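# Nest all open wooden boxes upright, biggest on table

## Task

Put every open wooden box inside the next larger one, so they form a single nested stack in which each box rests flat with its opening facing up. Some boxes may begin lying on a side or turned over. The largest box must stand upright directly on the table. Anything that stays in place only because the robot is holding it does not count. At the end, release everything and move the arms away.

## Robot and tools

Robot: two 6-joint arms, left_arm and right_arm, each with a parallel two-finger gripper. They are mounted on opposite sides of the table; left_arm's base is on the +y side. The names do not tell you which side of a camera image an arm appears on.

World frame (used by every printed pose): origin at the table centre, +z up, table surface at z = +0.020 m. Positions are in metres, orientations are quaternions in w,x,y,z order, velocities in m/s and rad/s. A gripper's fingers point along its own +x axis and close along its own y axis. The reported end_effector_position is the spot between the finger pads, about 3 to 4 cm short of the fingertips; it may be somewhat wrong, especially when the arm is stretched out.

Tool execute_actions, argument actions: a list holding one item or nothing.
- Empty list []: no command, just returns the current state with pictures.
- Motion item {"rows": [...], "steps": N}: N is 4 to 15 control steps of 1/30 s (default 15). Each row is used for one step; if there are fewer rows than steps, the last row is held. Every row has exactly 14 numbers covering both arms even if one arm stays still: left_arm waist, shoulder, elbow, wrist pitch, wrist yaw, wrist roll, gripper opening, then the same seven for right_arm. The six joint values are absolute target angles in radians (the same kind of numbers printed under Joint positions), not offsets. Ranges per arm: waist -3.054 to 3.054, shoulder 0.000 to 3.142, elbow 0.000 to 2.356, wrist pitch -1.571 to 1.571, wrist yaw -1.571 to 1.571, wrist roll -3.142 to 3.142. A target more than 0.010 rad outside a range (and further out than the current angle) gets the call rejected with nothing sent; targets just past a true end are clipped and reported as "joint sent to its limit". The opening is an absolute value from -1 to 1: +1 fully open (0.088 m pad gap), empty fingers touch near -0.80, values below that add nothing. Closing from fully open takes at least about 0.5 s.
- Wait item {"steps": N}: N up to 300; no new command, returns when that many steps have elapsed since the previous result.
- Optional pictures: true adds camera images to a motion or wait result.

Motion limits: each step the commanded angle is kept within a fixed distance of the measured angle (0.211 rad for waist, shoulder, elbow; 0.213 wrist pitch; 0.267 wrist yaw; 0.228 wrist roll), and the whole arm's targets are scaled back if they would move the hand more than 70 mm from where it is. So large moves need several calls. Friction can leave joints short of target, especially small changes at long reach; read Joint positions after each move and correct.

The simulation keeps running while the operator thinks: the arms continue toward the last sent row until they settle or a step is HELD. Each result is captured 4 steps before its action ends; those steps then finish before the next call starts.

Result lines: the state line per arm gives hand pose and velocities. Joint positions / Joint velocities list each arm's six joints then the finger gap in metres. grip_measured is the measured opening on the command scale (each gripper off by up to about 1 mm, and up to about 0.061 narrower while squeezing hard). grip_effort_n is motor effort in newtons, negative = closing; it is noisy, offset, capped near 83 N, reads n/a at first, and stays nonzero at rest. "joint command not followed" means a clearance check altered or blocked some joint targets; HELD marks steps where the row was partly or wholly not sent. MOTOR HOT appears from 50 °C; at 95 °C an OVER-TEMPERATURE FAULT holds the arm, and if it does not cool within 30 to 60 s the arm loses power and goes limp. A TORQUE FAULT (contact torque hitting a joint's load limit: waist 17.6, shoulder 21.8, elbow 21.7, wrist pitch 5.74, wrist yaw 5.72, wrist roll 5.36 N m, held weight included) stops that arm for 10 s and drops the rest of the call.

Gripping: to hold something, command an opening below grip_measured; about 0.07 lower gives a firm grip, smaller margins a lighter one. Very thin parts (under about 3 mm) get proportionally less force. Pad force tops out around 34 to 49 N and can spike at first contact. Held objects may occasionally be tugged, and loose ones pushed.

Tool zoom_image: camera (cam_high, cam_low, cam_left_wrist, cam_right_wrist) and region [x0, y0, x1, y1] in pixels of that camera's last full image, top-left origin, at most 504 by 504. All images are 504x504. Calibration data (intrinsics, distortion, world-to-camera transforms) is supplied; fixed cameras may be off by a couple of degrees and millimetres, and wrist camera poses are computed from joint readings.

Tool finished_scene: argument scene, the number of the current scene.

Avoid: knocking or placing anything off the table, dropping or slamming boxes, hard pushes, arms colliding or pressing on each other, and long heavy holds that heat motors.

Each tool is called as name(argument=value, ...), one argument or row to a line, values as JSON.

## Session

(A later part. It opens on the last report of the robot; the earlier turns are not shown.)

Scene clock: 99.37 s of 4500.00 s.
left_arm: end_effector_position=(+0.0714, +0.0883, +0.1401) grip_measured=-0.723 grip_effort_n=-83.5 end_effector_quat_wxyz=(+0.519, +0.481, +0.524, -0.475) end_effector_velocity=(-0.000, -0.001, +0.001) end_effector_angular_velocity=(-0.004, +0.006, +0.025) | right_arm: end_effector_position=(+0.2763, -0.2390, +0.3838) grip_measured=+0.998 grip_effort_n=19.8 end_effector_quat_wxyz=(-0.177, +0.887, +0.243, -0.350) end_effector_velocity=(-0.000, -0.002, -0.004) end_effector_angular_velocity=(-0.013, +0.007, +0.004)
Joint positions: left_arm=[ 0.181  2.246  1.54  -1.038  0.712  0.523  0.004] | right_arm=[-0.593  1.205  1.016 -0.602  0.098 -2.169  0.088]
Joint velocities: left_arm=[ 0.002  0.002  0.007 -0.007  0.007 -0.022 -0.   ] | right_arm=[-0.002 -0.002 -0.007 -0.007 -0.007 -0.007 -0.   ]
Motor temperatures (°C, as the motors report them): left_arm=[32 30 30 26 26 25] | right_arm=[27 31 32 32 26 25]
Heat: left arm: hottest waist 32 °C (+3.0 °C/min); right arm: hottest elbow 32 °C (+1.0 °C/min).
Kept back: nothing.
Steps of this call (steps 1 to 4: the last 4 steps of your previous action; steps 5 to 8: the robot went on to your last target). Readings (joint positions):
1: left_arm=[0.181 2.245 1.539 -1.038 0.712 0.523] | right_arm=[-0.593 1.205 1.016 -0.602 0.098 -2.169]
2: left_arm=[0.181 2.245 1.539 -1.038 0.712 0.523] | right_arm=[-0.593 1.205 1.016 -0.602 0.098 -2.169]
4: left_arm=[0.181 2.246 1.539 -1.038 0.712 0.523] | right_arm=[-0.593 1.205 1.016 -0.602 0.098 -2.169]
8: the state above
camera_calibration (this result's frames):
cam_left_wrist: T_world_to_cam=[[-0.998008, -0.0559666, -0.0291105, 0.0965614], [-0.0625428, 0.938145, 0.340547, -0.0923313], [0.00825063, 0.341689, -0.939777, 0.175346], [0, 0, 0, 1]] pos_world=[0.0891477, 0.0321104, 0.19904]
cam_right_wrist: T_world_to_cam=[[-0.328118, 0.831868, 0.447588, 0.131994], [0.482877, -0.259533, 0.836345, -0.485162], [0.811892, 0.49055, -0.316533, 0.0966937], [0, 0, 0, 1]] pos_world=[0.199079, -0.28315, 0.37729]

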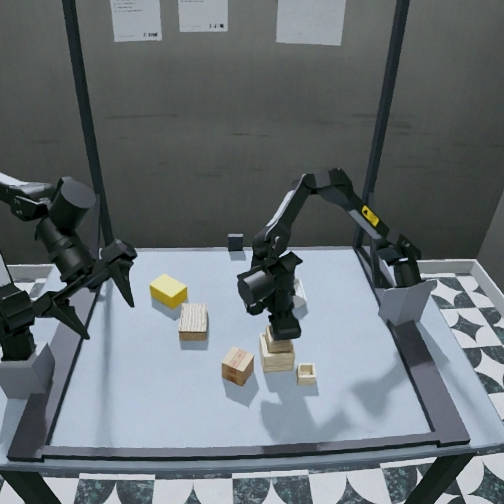

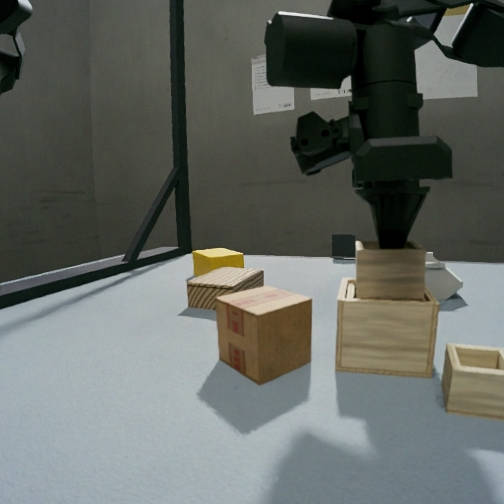

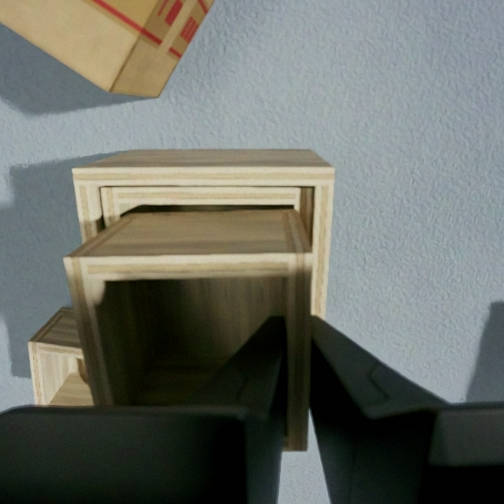

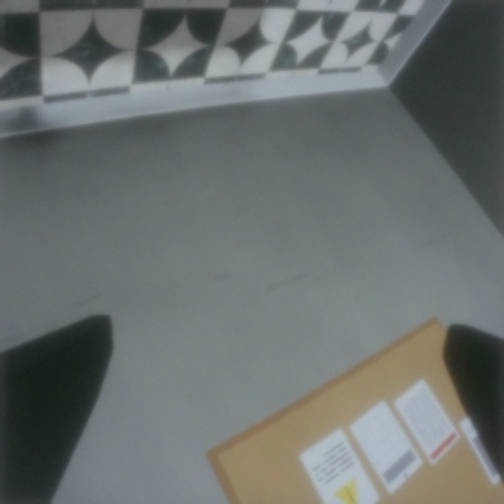

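execute_actions(
  actions=[
    {"rows":[[0.172,2.25,1.505,-0.985,0.712,0.523,-1,-0.593,1.2,1.0,-0.6,0.1,-2.169,1]],"steps":15},
  ],
)

execute_actions(
  actions=[
    {"steps":8},
  ],
  pictures=true,
)

Scene clock: 99.87 s of 4500.00 s.
left_arm: end_effector_position=(+0.0728, +0.0884, +0.1322) grip_measured=-0.723 grip_effort_n=-83.5 end_effector_quat_wxyz=(+0.516, +0.487, +0.515, -0.481) end_effector_velocity=(+0.002, -0.002, -0.003) end_effector_angular_velocity=(-0.008, -0.016, -0.001) | right_arm: end_effector_position=(+0.2763, -0.2390, +0.3838) grip_measured=+0.998 grip_effort_n=19.8 end_effector_quat_wxyz=(-0.177, +0.887, +0.243, -0.350) end_effector_velocity=(-0.001, -0.001, -0.002) end_effector_angular_velocity=(-0.018, -0.004, +0.013)
Joint positions: left_arm=[ 0.17   2.246  1.513 -0.99   0.712  0.523  0.004] | right_arm=[-0.593  1.205  1.016 -0.602  0.098 -2.169  0.088]
Joint velocities: left_arm=[-0.007 -0.002 -0.012  0.037 -0.007 -0.022 -0.   ] | right_arm=[-0.002 -0.002 -0.002 -0.007 -0.007 -0.022 -0.   ]
Motor temperatures (°C, as the motors report them): left_arm=[32 30 30 26 26 25] | right_arm=[27 31 32 32 26 25]
Heat: left arm: hottest waist 32 °C (+3.0 °C/min); right arm: hottest elbow 32 °C (+1.0 °C/min).
Steps of this call (steps 1 to 4: the robot went on to your last target; steps 5 to 15: the first 11 steps of this action). Readings (joint positions):
5: left_arm=[0.181 2.246 1.538 -1.035 0.712 0.523] | right_arm=[-0.593 1.205 1.016 -0.602 0.098 -2.169]
6: left_arm=[0.181 2.246 1.534 -1.026 0.712 0.523] | right_arm=[-0.593 1.205 1.016 -0.602 0.098 -2.169]
8: left_arm=[0.181 2.246 1.527 -1.008 0.712 0.523] | right_arm=[-0.593 1.205 1.016 -0.602 0.098 -2.169]
12: left_arm=[0.173 2.246 1.514 -0.994 0.712 0.523] | right_arm=[-0.593 1.205 1.016 -0.602 0.098 -2.169]
15: the state above

Scene clock: 100.13 s of 4500.00 s.
left_arm: end_effector_position=(+0.0730, +0.0887, +0.1318) grip_measured=-0.723 grip_effort_n=-83.5 end_effector_quat_wxyz=(+0.516, +0.487, +0.515, -0.481) end_effector_velocity=(-0.001, +0.003, -0.001) end_effector_angular_velocity=(+0.013, -0.000, +0.014) | right_arm: end_effector_position=(+0.2763, -0.2390, +0.3838) grip_measured=+0.998 grip_effort_n=19.3 end_effector_quat_wxyz=(-0.177, +0.887, +0.243, -0.350) end_effector_velocity=(-0.002, -0.001, -0.001) end_effector_angular_velocity=(+0.008, +0.019, +0.006)
Joint positions: left_arm=[ 0.17   2.246  1.51  -0.987  0.712  0.523  0.004] | right_arm=[-0.593  1.205  1.016 -0.602  0.098 -2.169  0.088]
Joint velocities: left_arm=[-0.002 -0.002 -0.007 -0.007 -0.007 -0.007  0.   ] | right_arm=[-0.007 -0.007 -0.002 -0.007 -0.022  0.007 -0.   ]
Motor temperatures (°C, as the motors report them): left_arm=[32 30 30 26 26 25] | right_arm=[27 31 32 32 26 25]
Heat: left arm: hottest waist 32 °C (+3.0 °C/min); right arm: hottest elbow 32 °C (+1.0 °C/min).
Kept back: nothing.
Steps of this call (steps 1 to 4: the last 4 steps of your previous action; steps 5 to 8: the robot went on to your last target). Readings (joint positions):
1: left_arm=[0.170 2.246 1.512 -0.989 0.712 0.523] | right_arm=[-0.593 1.205 1.016 -0.602 0.098 -2.169]
2: left_arm=[0.170 2.246 1.511 -0.989 0.712 0.523] | right_arm=[-0.593 1.205 1.016 -0.602 0.098 -2.169]
4: left_arm=[0.170 2.246 1.511 -0.988 0.712 0.523] | right_arm=[-0.593 1.205 1.016 -0.602 0.098 -2.169]
8: the state above
camera_calibration (this result's frames):
cam_left_wrist: T_world_to_cam=[[-0.998811, -0.0331233, -0.0357562, 0.0968417], [-0.0431863, 0.941523, 0.334168, -0.0906723], [0.0225966, 0.335315, -0.941835, 0.167187], [0, 0, 0, 1]] pos_world=[0.089033, 0.0325174, 0.191225]
cam_right_wrist: T_world_to_cam=[[-0.328118, 0.831868, 0.447588, 0.131994], [0.482877, -0.259533, 0.836345, -0.485162], [0.811892, 0.49055, -0.316533, 0.0966937], [0, 0, 0, 1]] pos_world=[0.199079, -0.28315, 0.37729]

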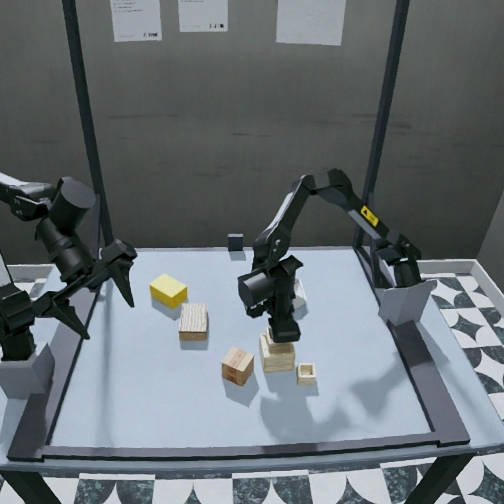

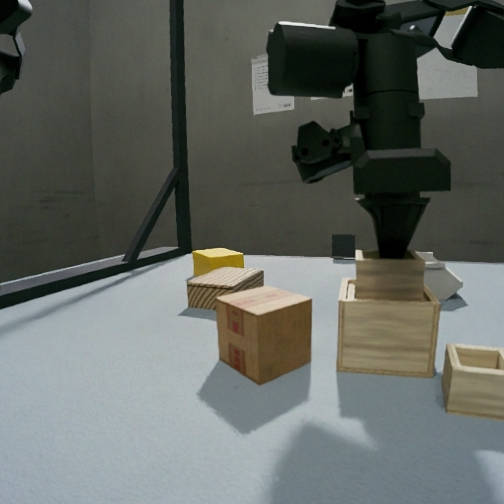

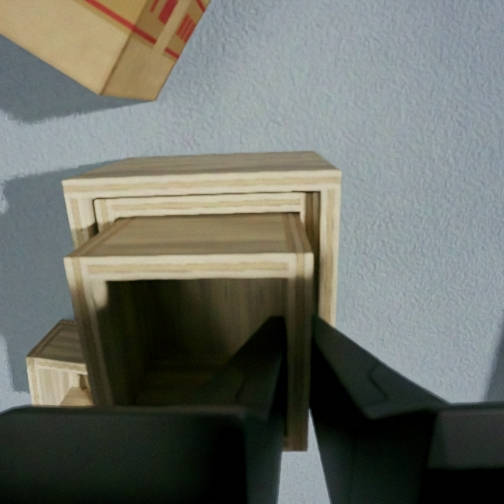

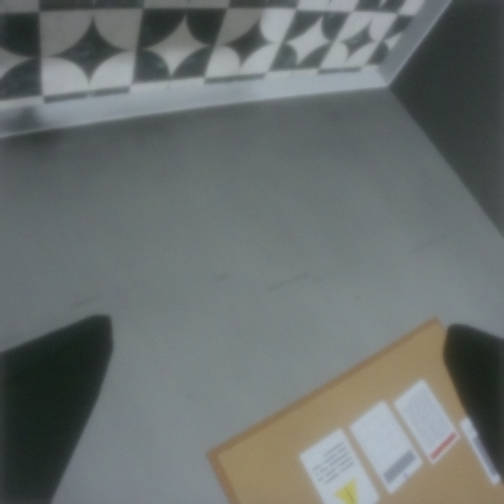

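execute_actions(
  actions=[
    {"rows":[[0.17,2.246,1.51,-0.987,0.712,0.523,-0.6,-0.593,1.2,1.0,-0.6,0.1,-2.169,1]],"steps":15},
  ],
)

execute_actions(
  actions=[
    {"rows":[[0.235,2.24,1.61,-1.13,0.712,0.523,-0.6,-0.593,1.2,1.0,-0.6,0.1,-2.169,1]],"steps":15},
  ],
)

execute_actions(
  actions=[
    {"steps":8},
  ],
  pictures=true,
)

Scene clock: 100.70 s of 4500.00 s.
left_arm: end_effector_position=(+0.0729, +0.0887, +0.1317) grip_measured=-0.625 grip_effort_n=15.6 end_effector_quat_wxyz=(+0.516, +0.487, +0.515, -0.481) end_effector_velocity=(-0.001, +0.003, -0.001) end_effector_angular_velocity=(+0.013, -0.000, -0.001) | right_arm: end_effector_position=(+0.2763, -0.2390, +0.3838) grip_measured=+0.998 grip_effort_n=19.3 end_effector_quat_wxyz=(-0.177, +0.887, +0.243, -0.350) end_effector_velocity=(+0.000, -0.001, -0.003) end_effector_angular_velocity=(-0.013, +0.007, +0.004)
Joint positions: left_arm=[ 0.17   2.246  1.51  -0.987  0.712  0.523  0.008] | right_arm=[-0.593  1.205  1.016 -0.602  0.098 -2.169  0.088]
Joint velocities: left_arm=[-0.002 -0.002 -0.007 -0.007 -0.007  0.007  0.008] | right_arm=[-0.002  0.002 -0.002 -0.007 -0.007 -0.007 -0.   ]
Motor temperatures (°C, as the motors report them): left_arm=[33 30 30 26 26 25] | right_arm=[27 31 32 32 26 25]
Heat: left arm: hottest waist 33 °C (+4.0 °C/min); right arm: hottest elbow 32 °C (+1.0 °C/min).
Steps of this call (steps 1 to 6: the robot went on to your last target; steps 7 to 17: the first 11 steps of this action). Readings (joint positions):
7: left_arm=[0.170 2.246 1.510 -0.987 0.712 0.523] | right_arm=[-0.593 1.205 1.016 -0.602 0.098 -2.169]
8: left_arm=[0.170 2.246 1.510 -0.987 0.712 0.523] | right_arm=[-0.593 1.205 1.016 -0.602 0.098 -2.169]
10: left_arm=[0.170 2.246 1.510 -0.987 0.712 0.523] | right_arm=[-0.593 1.205 1.016 -0.602 0.098 -2.169]
14: left_arm=[0.170 2.246 1.510 -0.987 0.712 0.523] | right_arm=[-0.593 1.205 1.016 -0.602 0.098 -2.169]
17: the state above

Scene clock: 101.20 s of 4500.00 s.
left_arm: end_effector_position=(+0.0781, +0.0881, +0.1645) grip_measured=-0.603 grip_effort_n=15.6 end_effector_quat_wxyz=(+0.536, +0.462, +0.532, -0.464) end_effector_velocity=(-0.010, +0.007, -0.001) end_effector_angular_velocity=(+0.046, +0.024, +0.035) | right_arm: end_effector_position=(+0.2763, -0.2390, +0.3838) grip_measured=+0.998 grip_effort_n=18.8 end_effector_quat_wxyz=(-0.177, +0.887, +0.243, -0.350) end_effector_velocity=(+0.002, -0.005, -0.003) end_effector_angular_velocity=(-0.021, +0.003, -0.014)
Joint positions: left_arm=[ 0.234  2.245  1.597 -1.12   0.712  0.523  0.009] | right_arm=[-0.593  1.205  1.016 -0.602  0.098 -2.169  0.088]
Joint velocities: left_arm=[-0.012 -0.002  0.007 -0.066 -0.007 -0.007  0.   ] | right_arm=[-0.007 -0.002 -0.002 -0.022  0.007 -0.007  0.   ]
Motor temperatures (°C, as the motors report them): left_arm=[33 30 30 26 26 25] | right_arm=[27 31 32 32 26 25]
Heat: left arm: hottest waist 33 °C (+4.1 °C/min); right arm: hottest elbow 32 °C (+1.0 °C/min).
Steps of this call (steps 1 to 4: the last 4 steps of your previous action; steps 5 to 15: the first 11 steps of this action). Readings (joint positions):
5: left_arm=[0.171 2.246 1.518 -1.002 0.712 0.523] | right_arm=[-0.593 1.205 1.016 -0.602 0.098 -2.169]
6: left_arm=[0.176 2.246 1.534 -1.037 0.712 0.523] | right_arm=[-0.593 1.205 1.016 -0.602 0.098 -2.169]
8: left_arm=[0.196 2.246 1.560 -1.076 0.712 0.523] | right_arm=[-0.593 1.205 1.016 -0.602 0.098 -2.169]
12: left_arm=[0.230 2.245 1.595 -1.109 0.712 0.523] | right_arm=[-0.593 1.205 1.016 -0.602 0.098 -2.169]
15: the state above

Scene clock: 101.47 s of 4500.00 s.
left_arm: end_effector_position=(+0.0773, +0.0877, +0.1652) grip_measured=-0.603 grip_effort_n=15.1 end_effector_quat_wxyz=(+0.536, +0.462, +0.533, -0.464) end_effector_velocity=(-0.001, +0.002, -0.000) end_effector_angular_velocity=(+0.010, -0.002, +0.025) | right_arm: end_effector_position=(+0.2763, -0.2390, +0.3838) grip_measured=+0.998 grip_effort_n=19.3 end_effector_quat_wxyz=(-0.177, +0.887, +0.243, -0.350) end_effector_velocity=(-0.001, -0.002, -0.004) end_effector_angular_velocity=(-0.030, +0.004, +0.010)
Joint positions: left_arm=[ 0.233  2.245  1.601 -1.127  0.712  0.523  0.009] | right_arm=[-0.593  1.205  1.016 -0.602  0.098 -2.169  0.088]
Joint velocities: left_arm=[-0.002 -0.002 -0.002 -0.007 -0.007 -0.022 -0.   ] | right_arm=[-0.002  0.002  0.002 -0.022 -0.007 -0.022 -0.   ]
Motor temperatures (°C, as the motors report them): left_arm=[33 30 30 26 26 25] | right_arm=[27 31 32 32 26 25]
Heat: left arm: hottest waist 33 °C (+4.0 °C/min); right arm: hottest elbow 32 °C (+1.0 °C/min).
Kept back: nothing.
Steps of this call (steps 1 to 4: the last 4 steps of your previous action; steps 5 to 8: the robot went on to your last target). Readings (joint positions):
1: left_arm=[0.233 2.245 1.598 -1.123 0.712 0.523] | right_arm=[-0.593 1.205 1.016 -0.602 0.098 -2.169]
2: left_arm=[0.233 2.245 1.598 -1.124 0.712 0.523] | right_arm=[-0.593 1.205 1.016 -0.602 0.098 -2.169]
4: left_arm=[0.233 2.245 1.601 -1.125 0.712 0.523] | right_arm=[-0.593 1.205 1.016 -0.602 0.098 -2.169]
8: the state above
camera_calibration (this result's frames):
cam_left_wrist: T_world_to_cam=[[-0.993278, -0.112232, -0.0283221, 0.10754], [-0.115323, 0.938503, 0.325443, -0.0934073], [-0.00994483, 0.326522, -0.945137, 0.202749], [0, 0, 0, 1]] pos_world=[0.0980612, 0.0335303, 0.225071]
cam_right_wrist: T_world_to_cam=[[-0.328118, 0.831868, 0.447588, 0.131994], [0.482877, -0.259533, 0.836345, -0.485162], [0.811892, 0.49055, -0.316533, 0.0966937], [0, 0, 0, 1]] pos_world=[0.199079, -0.28315, 0.37729]

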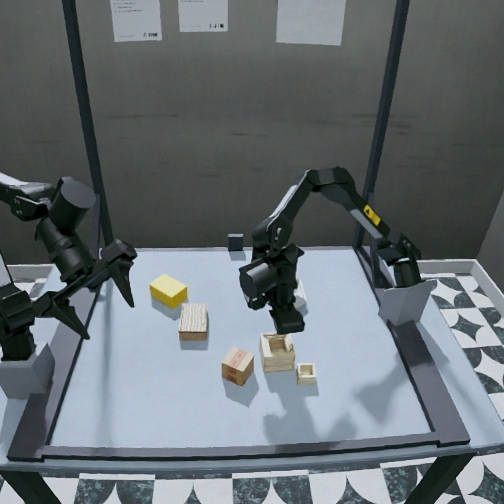

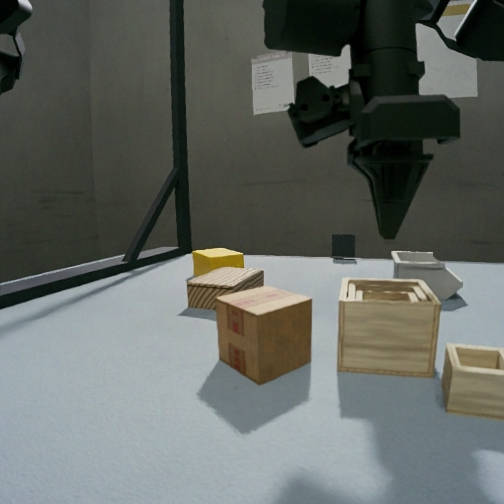

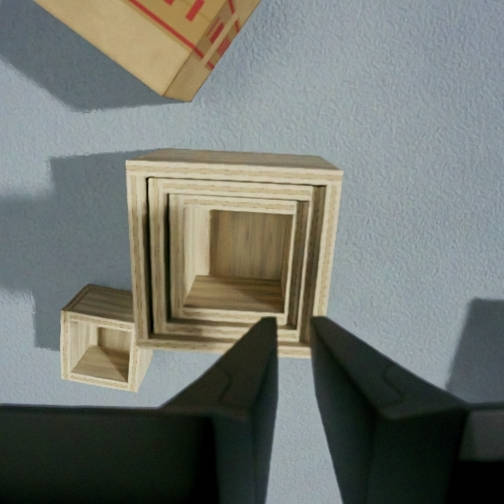

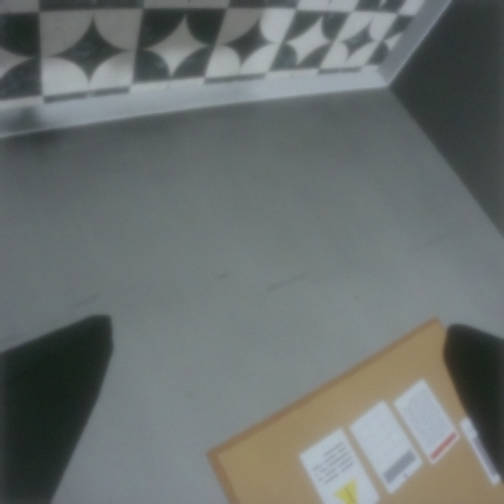

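execute_actions(
  actions=[
    {"rows":[[0.43,2.47,1.62,-1.1,0.66,0.91,-0.3,-0.593,1.2,1.0,-0.6,0.1,-2.169,1]],"steps":15},
  ],
)

execute_actions(
  actions=[
    {"rows":[[0.405,2.507,1.52,-0.929,0.66,0.91,-0.3,-0.593,1.2,1.0,-0.6,0.1,-2.169,1]],"steps":15},
  ],
)

execute_actions(
  actions=[
    {"steps":10},
  ],
  pictures=true,
)

Scene clock: 102.33 s of 4500.00 s.
left_arm: end_effector_position=(+0.1690, +0.1460, +0.1587) grip_measured=-0.320 grip_effort_n=15.6 end_effector_quat_wxyz=(+0.512, +0.481, +0.518, -0.488) end_effector_velocity=(+0.061, +0.055, -0.005) end_effector_angular_velocity=(-0.024, +0.030, -0.177) | right_arm: end_effector_position=(+0.2763, -0.2390, +0.3838) grip_measured=+0.998 grip_effort_n=19.8 end_effector_quat_wxyz=(-0.177, +0.887, +0.243, -0.350) end_effector_velocity=(-0.001, -0.001, -0.002) end_effector_angular_velocity=(-0.009, +0.004, +0.006)
Joint positions: left_arm=[ 0.427  2.452  1.617 -1.105  0.664  0.858  0.023] | right_arm=[-0.593  1.205  1.016 -0.602  0.098 -2.169  0.088]
Joint velocities: left_arm=[ 0.159  0.149 -0.002  0.022 -0.022  0.374  0.007] | right_arm=[-0.002 -0.002 -0.002 -0.007 -0.007 -0.007 -0.   ]
Motor temperatures (°C, as the motors report them): left_arm=[33 30 30 26 26 25] | right_arm=[27 31 32 32 26 25]
Heat: left arm: hottest waist 33 °C (+4.0 °C/min); right arm: hottest elbow 32 °C (+1.0 °C/min).
Steps of this call (steps 1 to 15: the robot went on to your last target; steps 16 to 26: the first 11 steps of this action). Readings (joint positions):
16: left_arm=[0.236 2.253 1.603 -1.129 0.712 0.539] | right_arm=[-0.593 1.205 1.016 -0.602 0.098 -2.169]
17: left_arm=[0.246 2.268 1.608 -1.128 0.712 0.572] | right_arm=[-0.593 1.205 1.016 -0.602 0.098 -2.169]
19: left_arm=[0.287 2.310 1.618 -1.115 0.700 0.636] | right_arm=[-0.593 1.205 1.016 -0.602 0.098 -2.169]
23: left_arm=[0.388 2.414 1.619 -1.106 0.672 0.798] | right_arm=[-0.593 1.205 1.016 -0.602 0.098 -2.169]
26: the state above

Scene clock: 102.83 s of 4500.00 s.
left_arm: end_effector_position=(+0.1826, +0.1584, +0.1212) grip_measured=-0.303 grip_effort_n=15.6 end_effector_quat_wxyz=(+0.493, +0.506, +0.495, -0.505) end_effector_velocity=(+0.010, -0.007, +0.002) end_effector_angular_velocity=(-0.031, -0.048, -0.049) | right_arm: end_effector_position=(+0.2763, -0.2390, +0.3838) grip_measured=+0.998 grip_effort_n=19.3 end_effector_quat_wxyz=(-0.177, +0.887, +0.243, -0.350) end_effector_velocity=(+0.001, -0.004, -0.004) end_effector_angular_velocity=(-0.023, +0.003, -0.010)
Joint positions: left_arm=[ 0.403  2.5    1.527 -0.941  0.662  0.906  0.024] | right_arm=[-0.593  1.205  1.016 -0.602  0.098 -2.169  0.088]
Joint velocities: left_arm=[ 0.002 -0.007 -0.002  0.066 -0.007  0.007 -0.   ] | right_arm=[-0.002 -0.002 -0.002 -0.022  0.007 -0.007 -0.   ]
Motor temperatures (°C, as the motors report them): left_arm=[33 30 30 26 26 25] | right_arm=[27 31 32 32 26 25]
Heat: left arm: hottest waist 33 °C (+4.0 °C/min); right arm: hottest elbow 32 °C (+1.0 °C/min).
Steps of this call (steps 1 to 4: the last 4 steps of your previous action; steps 5 to 15: the first 11 steps of this action). Readings (joint positions):
5: left_arm=[0.427 2.457 1.609 -1.085 0.664 0.894] | right_arm=[-0.593 1.205 1.016 -0.602 0.098 -2.169]
6: left_arm=[0.424 2.458 1.593 -1.042 0.664 0.898] | right_arm=[-0.593 1.205 1.016 -0.602 0.098 -2.169]
8: left_arm=[0.415 2.471 1.569 -0.994 0.664 0.902] | right_arm=[-0.593 1.205 1.016 -0.602 0.098 -2.169]
12: left_arm=[0.404 2.498 1.533 -0.955 0.662 0.905] | right_arm=[-0.593 1.205 1.016 -0.602 0.098 -2.169]
15: the state above

Scene clock: 103.17 s of 4500.00 s.
left_arm: end_effector_position=(+0.1837, +0.1579, +0.1207) grip_measured=-0.303 grip_effort_n=15.6 end_effector_quat_wxyz=(+0.494, +0.507, +0.492, -0.506) end_effector_velocity=(-0.001, -0.001, +0.002) end_effector_angular_velocity=(-0.006, +0.006, +0.011) | right_arm: end_effector_position=(+0.2763, -0.2390, +0.3838) grip_measured=+0.998 grip_effort_n=19.3 end_effector_quat_wxyz=(-0.177, +0.887, +0.243, -0.350) end_effector_velocity=(-0.001, -0.001, +0.000) end_effector_angular_velocity=(-0.005, +0.002, +0.007)
Joint positions: left_arm=[ 0.403  2.5    1.525 -0.931  0.662  0.907  0.024] | right_arm=[-0.593  1.205  1.016 -0.602  0.098 -2.169  0.088]
Joint velocities: left_arm=[ 0.002 -0.002  0.002 -0.007  0.007 -0.007  0.   ] | right_arm=[-0.002 -0.002  0.002 -0.007 -0.007 -0.007 -0.   ]
Motor temperatures (°C, as the motors report them): left_arm=[33 31 30 26 26 25] | right_arm=[27 31 32 32 26 25]
Heat: left arm: hottest waist 33 °C (+4.1 °C/min); right arm: hottest elbow 32 °C (+1.0 °C/min).
Kept back: nothing.
Steps of this call (steps 1 to 4: the last 4 steps of your previous action; steps 5 to 10: the robot went on to your last target). Readings (joint positions):
1: left_arm=[0.403 2.500 1.527 -0.938 0.662 0.906] | right_arm=[-0.593 1.205 1.016 -0.602 0.098 -2.169]
2: left_arm=[0.403 2.500 1.527 -0.935 0.662 0.906] | right_arm=[-0.593 1.205 1.016 -0.602 0.098 -2.169]
4: left_arm=[0.403 2.500 1.527 -0.934 0.662 0.906] | right_arm=[-0.593 1.205 1.016 -0.602 0.098 -2.169]
8: left_arm=[0.403 2.500 1.525 -0.932 0.662 0.907] | right_arm=[-0.593 1.205 1.016 -0.602 0.098 -2.169]
10: the state above
camera_calibration (this result's frames):
cam_left_wrist: T_world_to_cam=[[-0.997789, 0.058572, -0.0314096, 0.194108], [0.0450341, 0.94339, 0.328614, -0.163155], [0.0488791, 0.326473, -0.943942, 0.127866], [0, 0, 0, 1]] pos_world=[0.194777, 0.100805, 0.180411]
cam_right_wrist: T_world_to_cam=[[-0.328118, 0.831868, 0.447588, 0.131994], [0.482877, -0.259533, 0.836345, -0.485162], [0.811892, 0.49055, -0.316533, 0.0966937], [0, 0, 0, 1]] pos_world=[0.199079, -0.28315, 0.37729]

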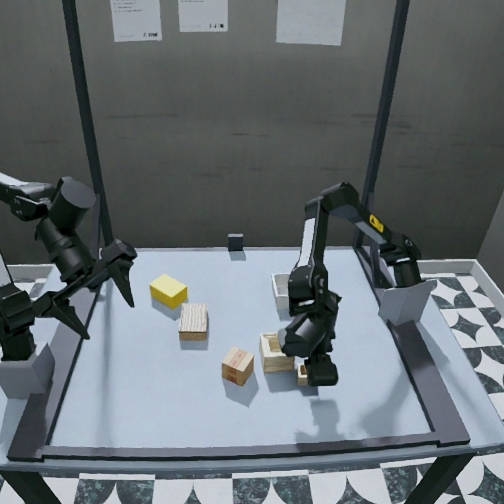

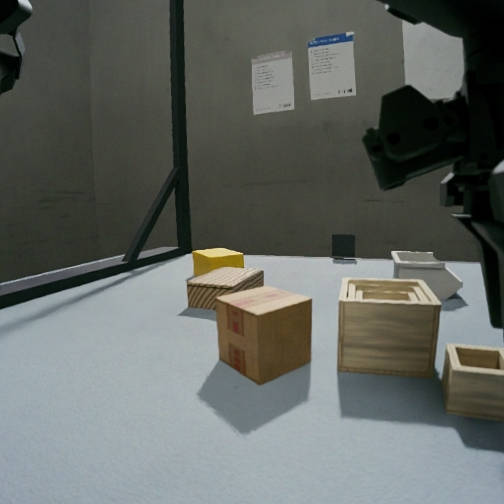

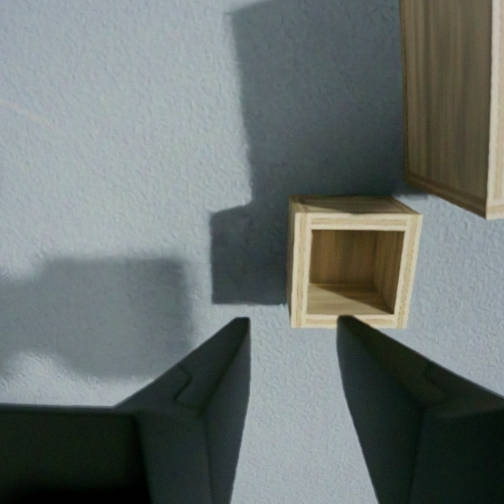

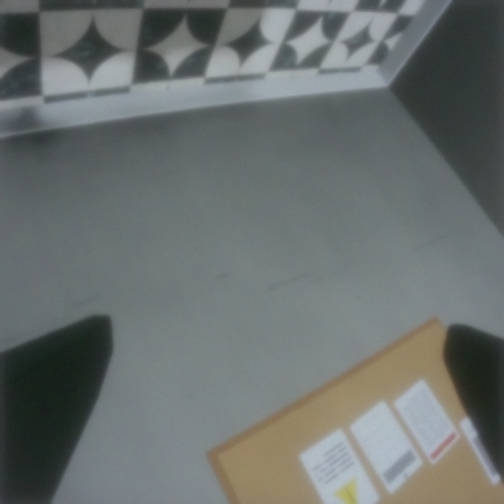

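execute_actions(
  actions=[
    {"rows":[[0.355,2.525,1.485,-0.83,0.675,0.85,-0.3,-0.593,1.2,1.0,-0.6,0.1,-2.169,1]],"steps":15},
  ],
)

execute_actions(
  actions=[
    {"steps":8},
  ],
  pictures=true,
)

Scene clock: 103.97 s of 4500.00 s.
left_arm: end_effector_position=(+0.1808, +0.1519, +0.0979) grip_measured=-0.303 grip_effort_n=15.6 end_effector_quat_wxyz=(+0.492, +0.514, +0.486, -0.507) end_effector_velocity=(+0.006, -0.002, -0.000) end_effector_angular_velocity=(-0.013, -0.024, +0.004) | right_arm: end_effector_position=(+0.2763, -0.2390, +0.3838) grip_measured=+0.998 grip_effort_n=19.8 end_effector_quat_wxyz=(-0.177, +0.887, +0.243, -0.350) end_effector_velocity=(-0.000, -0.002, -0.004) end_effector_angular_velocity=(-0.022, -0.001, +0.012)
Joint positions: left_arm=[ 0.352  2.515  1.491 -0.838  0.67   0.857  0.024] | right_arm=[-0.593  1.205  1.016 -0.602  0.098 -2.169  0.088]
Joint velocities: left_arm=[ 0.002  0.002 -0.002  0.037 -0.007 -0.022 -0.   ] | right_arm=[-0.002 -0.002 -0.007 -0.007 -0.007 -0.022  0.   ]
Motor temperatures (°C, as the motors report them): left_arm=[33 31 30 26 26 25] | right_arm=[27 31 32 32 26 25]
Heat: left arm: hottest waist 33 °C (+4.0 °C/min); right arm: hottest elbow 32 °C (+1.0 °C/min).
Steps of this call (steps 1 to 13: the robot went on to your last target; steps 14 to 24: the first 11 steps of this action). Readings (joint positions):
14: left_arm=[0.402 2.501 1.521 -0.921 0.662 0.903] | right_arm=[-0.593 1.205 1.016 -0.602 0.098 -2.169]
15: left_arm=[0.398 2.501 1.514 -0.897 0.662 0.892] | right_arm=[-0.593 1.205 1.016 -0.602 0.098 -2.169]
17: left_arm=[0.381 2.505 1.506 -0.868 0.665 0.876] | right_arm=[-0.593 1.205 1.016 -0.602 0.098 -2.169]
21: left_arm=[0.355 2.513 1.493 -0.845 0.669 0.861] | right_arm=[-0.593 1.205 1.016 -0.602 0.098 -2.169]
24: the state above

Scene clock: 104.23 s of 4500.00 s.
left_arm: end_effector_position=(+0.1814, +0.1515, +0.0979) grip_measured=-0.303 grip_effort_n=15.6 end_effector_quat_wxyz=(+0.493, +0.514, +0.485, -0.507) end_effector_velocity=(+0.001, -0.000, -0.000) end_effector_angular_velocity=(+0.003, -0.009, +0.016) | right_arm: end_effector_position=(+0.2763, -0.2390, +0.3838) grip_measured=+0.998 grip_effort_n=19.3 end_effector_quat_wxyz=(-0.177, +0.887, +0.243, -0.350) end_effector_velocity=(-0.000, +0.001, +0.001) end_effector_angular_velocity=(+0.003, -0.003, +0.009)
Joint positions: left_arm=[ 0.352  2.515  1.49  -0.833  0.671  0.853  0.024] | right_arm=[-0.593  1.205  1.016 -0.602  0.098 -2.169  0.088]
Joint velocities: left_arm=[-0.002 -0.002 -0.002  0.007 -0.007 -0.022  0.   ] | right_arm=[-0.002 -0.002 -0.002  0.007 -0.007 -0.007  0.   ]
Motor temperatures (°C, as the motors report them): left_arm=[33 31 30 26 26 25] | right_arm=[27 31 32 32 26 25]
Heat: left arm: hottest waist 33 °C (+4.1 °C/min); right arm: hottest elbow 32 °C (+1.0 °C/min).
Kept back: nothing.
Steps of this call (steps 1 to 4: the last 4 steps of your previous action; steps 5 to 8: the robot went on to your last target). Readings (joint positions):
1: left_arm=[0.352 2.515 1.491 -0.836 0.670 0.856] | right_arm=[-0.593 1.205 1.016 -0.602 0.098 -2.169]
2: left_arm=[0.352 2.515 1.491 -0.835 0.670 0.855] | right_arm=[-0.593 1.205 1.016 -0.602 0.098 -2.169]
4: left_arm=[0.352 2.515 1.491 -0.834 0.670 0.854] | right_arm=[-0.593 1.205 1.016 -0.602 0.098 -2.169]
8: the state above
camera_calibration (this result's frames):
cam_left_wrist: T_world_to_cam=[[-0.996353, 0.0737108, -0.0429743, 0.190075], [0.0555739, 0.942811, 0.328663, -0.151285], [0.0647426, 0.325076, -0.943469, 0.105821], [0, 0, 0, 1]] pos_world=[0.190938, 0.0942228, 0.157728]
cam_right_wrist: T_world_to_cam=[[-0.328118, 0.831868, 0.447588, 0.131994], [0.482877, -0.259533, 0.836345, -0.485162], [0.811892, 0.49055, -0.316533, 0.0966937], [0, 0, 0, 1]] pos_world=[0.199079, -0.28315, 0.37729]

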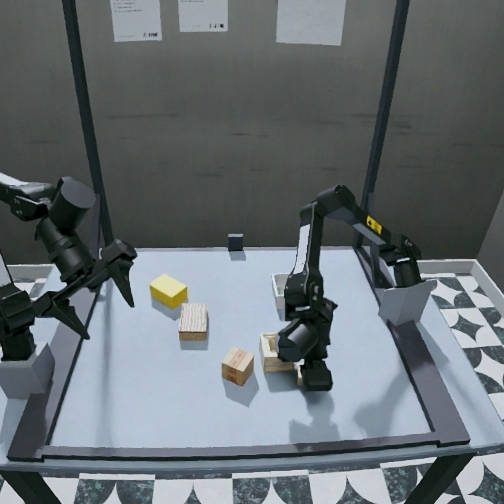

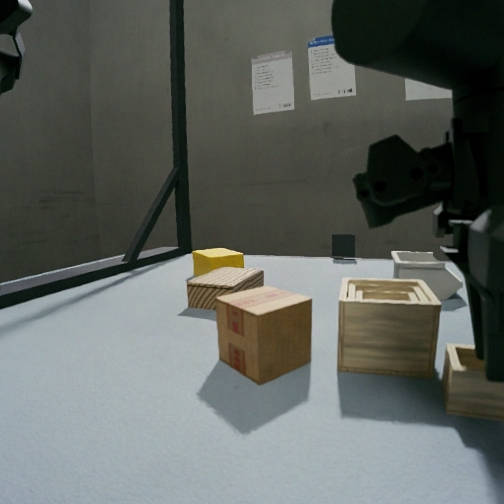

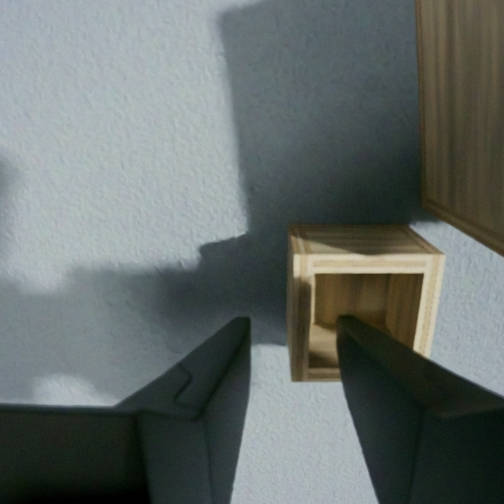

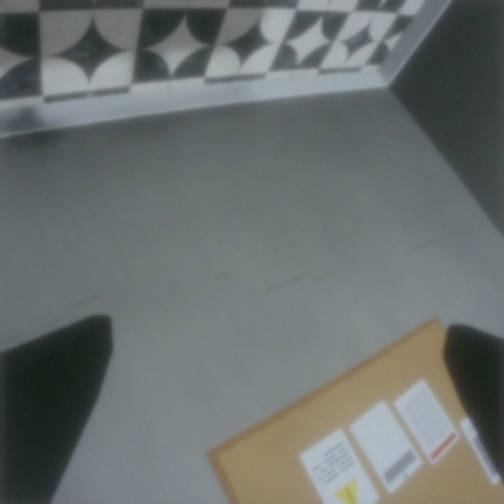

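Centred. Descend, grip.

execute_actions(
  actions=[
    {"rows":[[0.312,2.545,1.452,-0.745,0.687,0.80,-0.3,-0.593,1.2,1.0,-0.6,0.1,-2.169,1]],"steps":15},
  ],
)

execute_actions(
  actions=[
    {"steps":8},
  ],
  pictures=true,
)

Scene clock: 104.70 s of 4500.00 s.
left_arm: end_effector_position=(+0.1781, +0.1500, +0.0757) grip_measured=-0.303 grip_effort_n=15.6 end_effector_quat_wxyz=(+0.491, +0.514, +0.486, -0.508) end_effector_velocity=(+0.009, -0.008, +0.001) end_effector_angular_velocity=(-0.033, -0.041, -0.018) | right_arm: end_effector_position=(+0.2763, -0.2390, +0.3838) grip_measured=+0.998 grip_effort_n=18.4 end_effector_quat_wxyz=(-0.177, +0.887, +0.243, -0.350) end_effector_velocity=(-0.000, -0.002, -0.001) end_effector_angular_velocity=(-0.012, -0.005, -0.001)
Joint positions: left_arm=[ 0.31   2.535  1.458 -0.752  0.682  0.806  0.024] | right_arm=[-0.593  1.205  1.016 -0.602  0.098 -2.169  0.088]
Joint velocities: left_arm=[ 0.002 -0.002 -0.002  0.066 -0.007 -0.022 -0.   ] | right_arm=[ 0.002 -0.002 -0.002 -0.007  0.007 -0.007 -0.   ]
Motor temperatures (°C, as the motors report them): left_arm=[33 31 30 26 26 25] | right_arm=[27 31 32 32 26 25]
Heat: left arm: hottest waist 33 °C (+4.0 °C/min); right arm: hottest elbow 32 °C (+1.0 °C/min).
Steps of this call (steps 1 to 3: the robot went on to your last target; steps 4 to 14: the first 11 steps of this action). Readings (joint positions):
4: left_arm=[0.352 2.516 1.487 -0.823 0.672 0.847] | right_arm=[-0.593 1.205 1.016 -0.602 0.098 -2.169]
5: left_arm=[0.348 2.517 1.481 -0.802 0.675 0.836] | right_arm=[-0.593 1.205 1.016 -0.602 0.098 -2.169]
7: left_arm=[0.334 2.523 1.473 -0.778 0.678 0.822] | right_arm=[-0.593 1.205 1.016 -0.602 0.098 -2.169]
11: left_arm=[0.312 2.534 1.459 -0.758 0.681 0.810] | right_arm=[-0.593 1.205 1.016 -0.602 0.098 -2.169]
14: the state above

Scene clock: 104.97 s of 4500.00 s.
left_arm: end_effector_position=(+0.1785, +0.1495, +0.0756) grip_measured=-0.303 grip_effort_n=15.1 end_effector_quat_wxyz=(+0.492, +0.514, +0.485, -0.508) end_effector_velocity=(+0.002, -0.001, -0.001) end_effector_angular_velocity=(+0.002, -0.009, +0.001) | right_arm: end_effector_position=(+0.2763, -0.2390, +0.3838) grip_measured=+0.998 grip_effort_n=18.8 end_effector_quat_wxyz=(-0.177, +0.887, +0.243, -0.350) end_effector_velocity=(-0.000, -0.004, -0.000) end_effector_angular_velocity=(-0.015, -0.002, -0.007)
Joint positions: left_arm=[ 0.31   2.535  1.457 -0.747  0.683  0.803  0.024] | right_arm=[-0.593  1.205  1.016 -0.602  0.098 -2.169  0.088]
Joint velocities: left_arm=[-0.002  0.002  0.002  0.007 -0.007 -0.007 -0.   ] | right_arm=[-0.002 -0.007  0.002 -0.022  0.007 -0.007 -0.   ]
Motor temperatures (°C, as the motors report them): left_arm=[33 31 30 26 26 25] | right_arm=[27 31 32 32 26 25]
Heat: left arm: hottest waist 33 °C (+4.0 °C/min); right arm: hottest elbow 32 °C (+1.0 °C/min).
Kept back: nothing.
Steps of this call (steps 1 to 4: the last 4 steps of your previous action; steps 5 to 8: the robot went on to your last target). Readings (joint positions):
1: left_arm=[0.310 2.535 1.458 -0.750 0.682 0.805] | right_arm=[-0.593 1.205 1.016 -0.602 0.098 -2.169]
2: left_arm=[0.310 2.535 1.458 -0.749 0.683 0.805] | right_arm=[-0.593 1.205 1.016 -0.602 0.098 -2.169]
4: left_arm=[0.310 2.535 1.458 -0.749 0.683 0.804] | right_arm=[-0.593 1.205 1.016 -0.602 0.098 -2.169]
8: the state above
camera_calibration (this result's frames):
cam_left_wrist: T_world_to_cam=[[-0.99628, 0.0754401, -0.0416495, 0.186029], [0.0576003, 0.942474, 0.329279, -0.142327], [0.0640944, 0.325656, -0.943314, 0.085606], [0, 0, 0, 1]] pos_world=[0.188048, 0.0922273, 0.135367]
cam_right_wrist: T_world_to_cam=[[-0.328118, 0.831868, 0.447588, 0.131994], [0.482877, -0.259533, 0.836345, -0.485162], [0.811892, 0.49055, -0.316533, 0.0966937], [0, 0, 0, 1]] pos_world=[0.199079, -0.28315, 0.37729]

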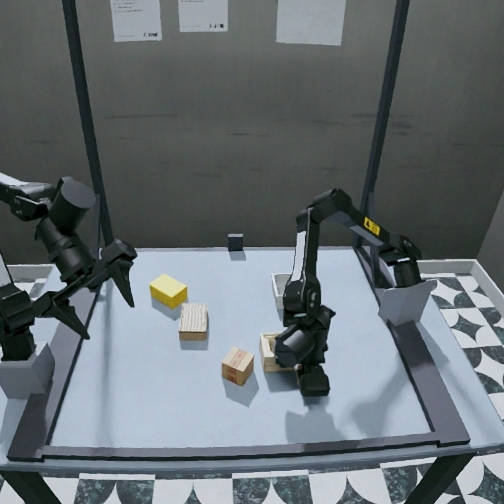

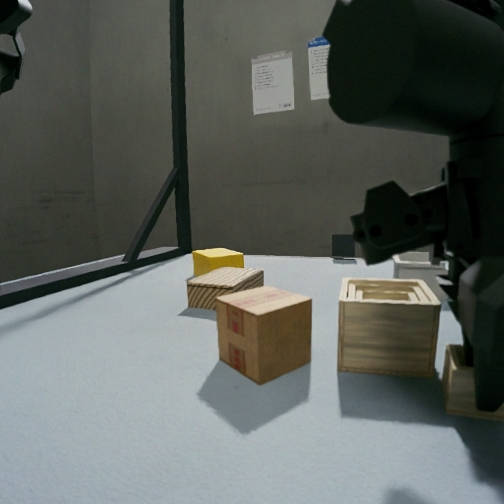

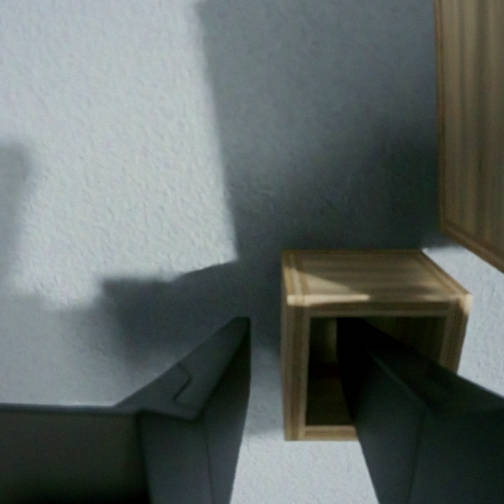

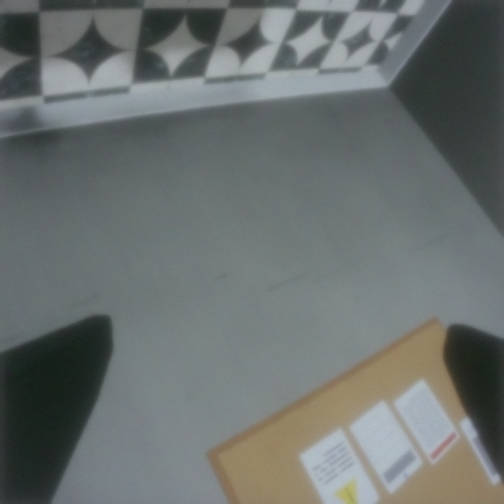

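execute_actions(
  actions=[
    {"rows":[[0.31,2.535,1.457,-0.747,0.683,0.803,-1,-0.593,1.2,1.0,-0.6,0.1,-2.169,1]],"steps":15},
  ],
)

execute_actions(
  actions=[
    {"rows":[[0.46,2.47,1.62,-1.13,0.65,0.95,-1,-0.593,1.2,1.0,-0.6,0.1,-2.169,1]],"steps":15},
  ],
)

execute_actions(
  actions=[
    {"rows":[[0.291,2.345,1.68,-1.155,0.693,0.65,-1,-0.593,1.2,1.0,-0.6,0.1,-2.169,1]],"steps":15},
  ],
)

execute_actions(
  actions=[
    {"steps":12},
  ],
  pictures=true,
)

Scene clock: 105.63 s of 4500.00 s.
left_arm: end_effector_position=(+0.1787, +0.1495, +0.0758) grip_measured=-0.720 grip_effort_n=-83.5 end_effector_quat_wxyz=(+0.493, +0.514, +0.485, -0.508) end_effector_velocity=(-0.002, +0.000, +0.001) end_effector_angular_velocity=(+0.008, -0.003, +0.007) | right_arm: end_effector_position=(+0.2763, -0.2390, +0.3838) grip_measured=+0.998 grip_effort_n=19.3 end_effector_quat_wxyz=(-0.177, +0.887, +0.243, -0.350) end_effector_velocity=(+0.002, -0.000, +0.000) end_effector_angular_velocity=(-0.012, -0.018, +0.004)
Joint positions: left_arm=[ 0.31   2.535  1.457 -0.747  0.683  0.803  0.004] | right_arm=[-0.593  1.205  1.016 -0.602  0.098 -2.169  0.088]
Joint velocities: left_arm=[-0.002 -0.007 -0.002 -0.007 -0.007 -0.007 -0.   ] | right_arm=[-0.002  0.002 -0.002  0.007  0.007 -0.022 -0.   ]
Motor temperatures (°C, as the motors report them): left_arm=[33 31 30 26 26 25] | right_arm=[27 31 32 32 26 25]
Heat: left arm: hottest waist 33 °C (+4.0 °C/min); right arm: hottest elbow 32 °C (+1.0 °C/min).
Steps of this call (steps 1 to 9: the robot went on to your last target; steps 10 to 20: the first 11 steps of this action). Readings (joint positions):
10: left_arm=[0.310 2.535 1.457 -0.747 0.683 0.803] | right_arm=[-0.593 1.205 1.016 -0.602 0.098 -2.169]
11: left_arm=[0.310 2.535 1.457 -0.747 0.683 0.803] | right_arm=[-0.593 1.205 1.016 -0.602 0.098 -2.169]
13: left_arm=[0.310 2.535 1.457 -0.747 0.683 0.803] | right_arm=[-0.593 1.205 1.016 -0.602 0.098 -2.169]
17: left_arm=[0.311 2.535 1.457 -0.747 0.683 0.803] | right_arm=[-0.593 1.205 1.016 -0.602 0.098 -2.169]
20: the state above

Scene clock: 106.13 s of 4500.00 s.
left_arm: end_effector_position=(+0.1823, +0.1577, +0.1586) grip_measured=-0.720 grip_effort_n=-83.5 end_effector_quat_wxyz=(+0.504, +0.491, +0.504, -0.501) end_effector_velocity=(-0.040, +0.018, +0.015) end_effector_angular_velocity=(+0.131, +0.145, +0.062) | right_arm: end_effector_position=(+0.2763, -0.2390, +0.3838) grip_measured=+0.998 grip_effort_n=19.3 end_effector_quat_wxyz=(-0.177, +0.887, +0.243, -0.350) end_effector_velocity=(+0.001, -0.002, -0.000) end_effector_angular_velocity=(-0.011, -0.005, -0.006)
Joint positions: left_arm=[ 0.463  2.476  1.609 -1.089  0.656  0.937  0.004] | right_arm=[-0.593  1.205  1.016 -0.602  0.098 -2.169  0.088]
Joint velocities: left_arm=[-0.002 -0.007  0.066 -0.315 -0.022  0.081  0.   ] | right_arm=[-0.002  0.002  0.002 -0.007  0.007 -0.007 -0.   ]
Motor temperatures (°C, as the motors report them): left_arm=[33 31 30 26 26 25] | right_arm=[27 31 32 32 26 25]
Heat: left arm: hottest waist 33 °C (+4.1 °C/min); right arm: hottest elbow 32 °C (+1.0 °C/min).
Steps of this call (steps 1 to 4: the last 4 steps of your previous action; steps 5 to 15: the first 11 steps of this action). Readings (joint positions):
5: left_arm=[0.312 2.535 1.467 -0.766 0.683 0.816] | right_arm=[-0.593 1.205 1.016 -0.602 0.098 -2.169]
6: left_arm=[0.323 2.535 1.489 -0.809 0.679 0.840] | right_arm=[-0.593 1.205 1.016 -0.602 0.098 -2.169]
8: left_arm=[0.363 2.529 1.531 -0.888 0.669 0.881] | right_arm=[-0.593 1.205 1.016 -0.602 0.098 -2.169]
12: left_arm=[0.446 2.489 1.593 -1.041 0.659 0.924] | right_arm=[-0.593 1.205 1.016 -0.602 0.098 -2.169]
15: the state above

Scene clock: 106.63 s of 4500.00 s.
left_arm: end_effector_position=(+0.1121, +0.0940, +0.1614) grip_measured=-0.720 grip_effort_n=-83.5 end_effector_quat_wxyz=(+0.512, +0.487, +0.518, -0.482) end_effector_velocity=(-0.020, -0.015, +0.018) end_effector_angular_velocity=(-0.019, -0.036, +0.124) | right_arm: end_effector_position=(+0.2763, -0.2390, +0.3838) grip_measured=+0.998 grip_effort_n=19.3 end_effector_quat_wxyz=(-0.177, +0.887, +0.243, -0.350) end_effector_velocity=(-0.000, -0.003, -0.006) end_effector_angular_velocity=(-0.025, +0.014, +0.001)
Joint positions: left_arm=[ 0.281  2.353  1.676 -1.15   0.691  0.677  0.004] | right_arm=[-0.593  1.205  1.016 -0.602  0.098 -2.169  0.088]
Joint velocities: left_arm=[-0.022 -0.071  0.017 -0.022 -0.007 -0.183 -0.   ] | right_arm=[-0.002  0.002 -0.002 -0.022 -0.007 -0.007 -0.   ]
Motor temperatures (°C, as the motors report them): left_arm=[33 31 30 26 26 25] | right_arm=[27 31 32 32 26 25]
Heat: left arm: hottest waist 33 °C (+4.0 °C/min); right arm: hottest elbow 32 °C (+1.0 °C/min).
Steps of this call (steps 1 to 4: the last 4 steps of your previous action; steps 5 to 15: the first 11 steps of this action). Readings (joint positions):
5: left_arm=[0.454 2.471 1.614 -1.120 0.654 0.927] | right_arm=[-0.593 1.205 1.016 -0.602 0.098 -2.169]
6: left_arm=[0.442 2.464 1.619 -1.126 0.654 0.887] | right_arm=[-0.593 1.205 1.016 -0.602 0.098 -2.169]
8: left_arm=[0.397 2.439 1.633 -1.136 0.664 0.809] | right_arm=[-0.593 1.205 1.016 -0.602 0.098 -2.169]
12: left_arm=[0.303 2.375 1.666 -1.146 0.687 0.707] | right_arm=[-0.593 1.205 1.016 -0.602 0.098 -2.169]
15: the state above

Scene clock: 107.03 s of 4500.00 s.
left_arm: end_effector_position=(+0.1135, +0.0951, +0.1637) grip_measured=-0.720 grip_effort_n=-83.5 end_effector_quat_wxyz=(+0.521, +0.479, +0.524, -0.474) end_effector_velocity=(+0.001, -0.000, -0.000) end_effector_angular_velocity=(+0.002, -0.009, +0.001) | right_arm: end_effector_position=(+0.2763, -0.2390, +0.3838) grip_measured=+0.998 grip_effort_n=19.8 end_effector_quat_wxyz=(-0.177, +0.887, +0.243, -0.350) end_effector_velocity=(-0.003, -0.002, -0.005) end_effector_angular_velocity=(-0.028, +0.012, +0.021)
Joint positions: left_arm=[ 0.289  2.352  1.677 -1.153  0.691  0.654  0.004] | right_arm=[-0.593  1.205  1.016 -0.602  0.098 -2.169  0.088]
Joint velocities: left_arm=[-0.002 -0.002 -0.002  0.007 -0.007 -0.007 -0.   ] | right_arm=[-0.002 -0.002 -0.002 -0.022 -0.022 -0.022 -0.   ]
Motor temperatures (°C, as the motors report them): left_arm=[33 31 30 26 26 25] | right_arm=[27 31 32 32 26 25]
Heat: left arm: hottest waist 33 °C (+4.1 °C/min); right arm: hottest elbow 32 °C (+1.0 °C/min).
Kept back: nothing.
Steps of this call (steps 1 to 4: the last 4 steps of your previous action; steps 5 to 12: the robot went on to your last target). Readings (joint positions):
1: left_arm=[0.282 2.352 1.677 -1.151 0.691 0.671] | right_arm=[-0.593 1.205 1.016 -0.602 0.098 -2.169]
2: left_arm=[0.284 2.352 1.677 -1.151 0.691 0.667] | right_arm=[-0.593 1.205 1.016 -0.602 0.098 -2.169]
4: left_arm=[0.287 2.352 1.677 -1.153 0.691 0.661] | right_arm=[-0.593 1.205 1.016 -0.602 0.098 -2.169]
8: left_arm=[0.289 2.352 1.677 -1.153 0.691 0.656] | right_arm=[-0.593 1.205 1.016 -0.602 0.098 -2.169]
12: the state above
camera_calibration (this result's frames):
cam_left_wrist: T_world_to_cam=[[-0.997759, -0.0599502, -0.029706, 0.140109], [-0.0664638, 0.939096, 0.337167, -0.103123], [0.00768353, 0.338386, -0.940976, 0.195394], [0, 0, 0, 1]] pos_world=[0.13144, 0.0391237, 0.222793]
cam_right_wrist: T_world_to_cam=[[-0.328118, 0.831868, 0.447588, 0.131994], [0.482877, -0.259533, 0.836345, -0.485162], [0.811892, 0.49055, -0.316533, 0.0966937], [0, 0, 0, 1]] pos_world=[0.199079, -0.28315, 0.37729]

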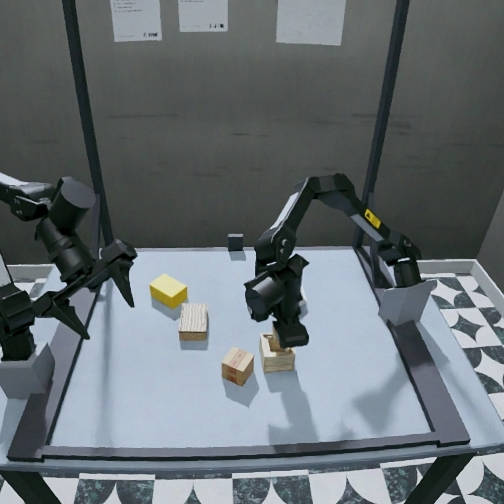

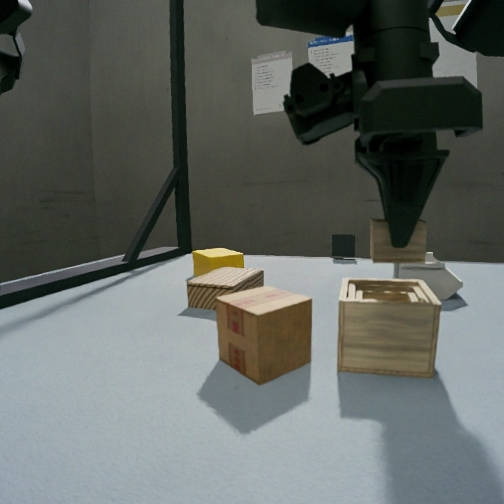

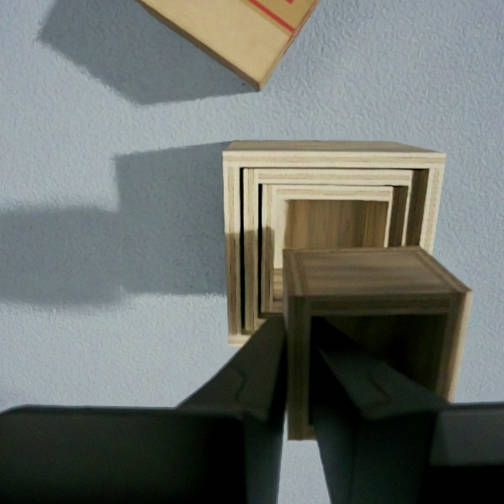

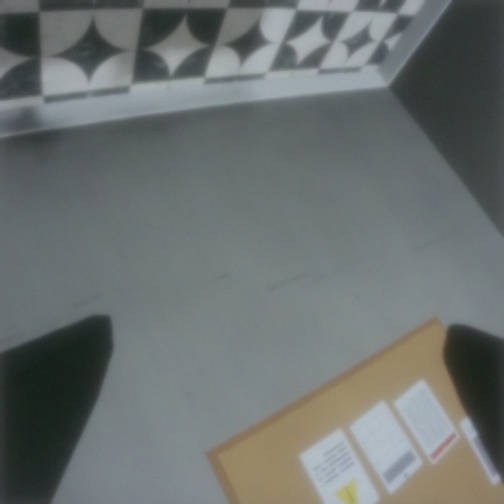

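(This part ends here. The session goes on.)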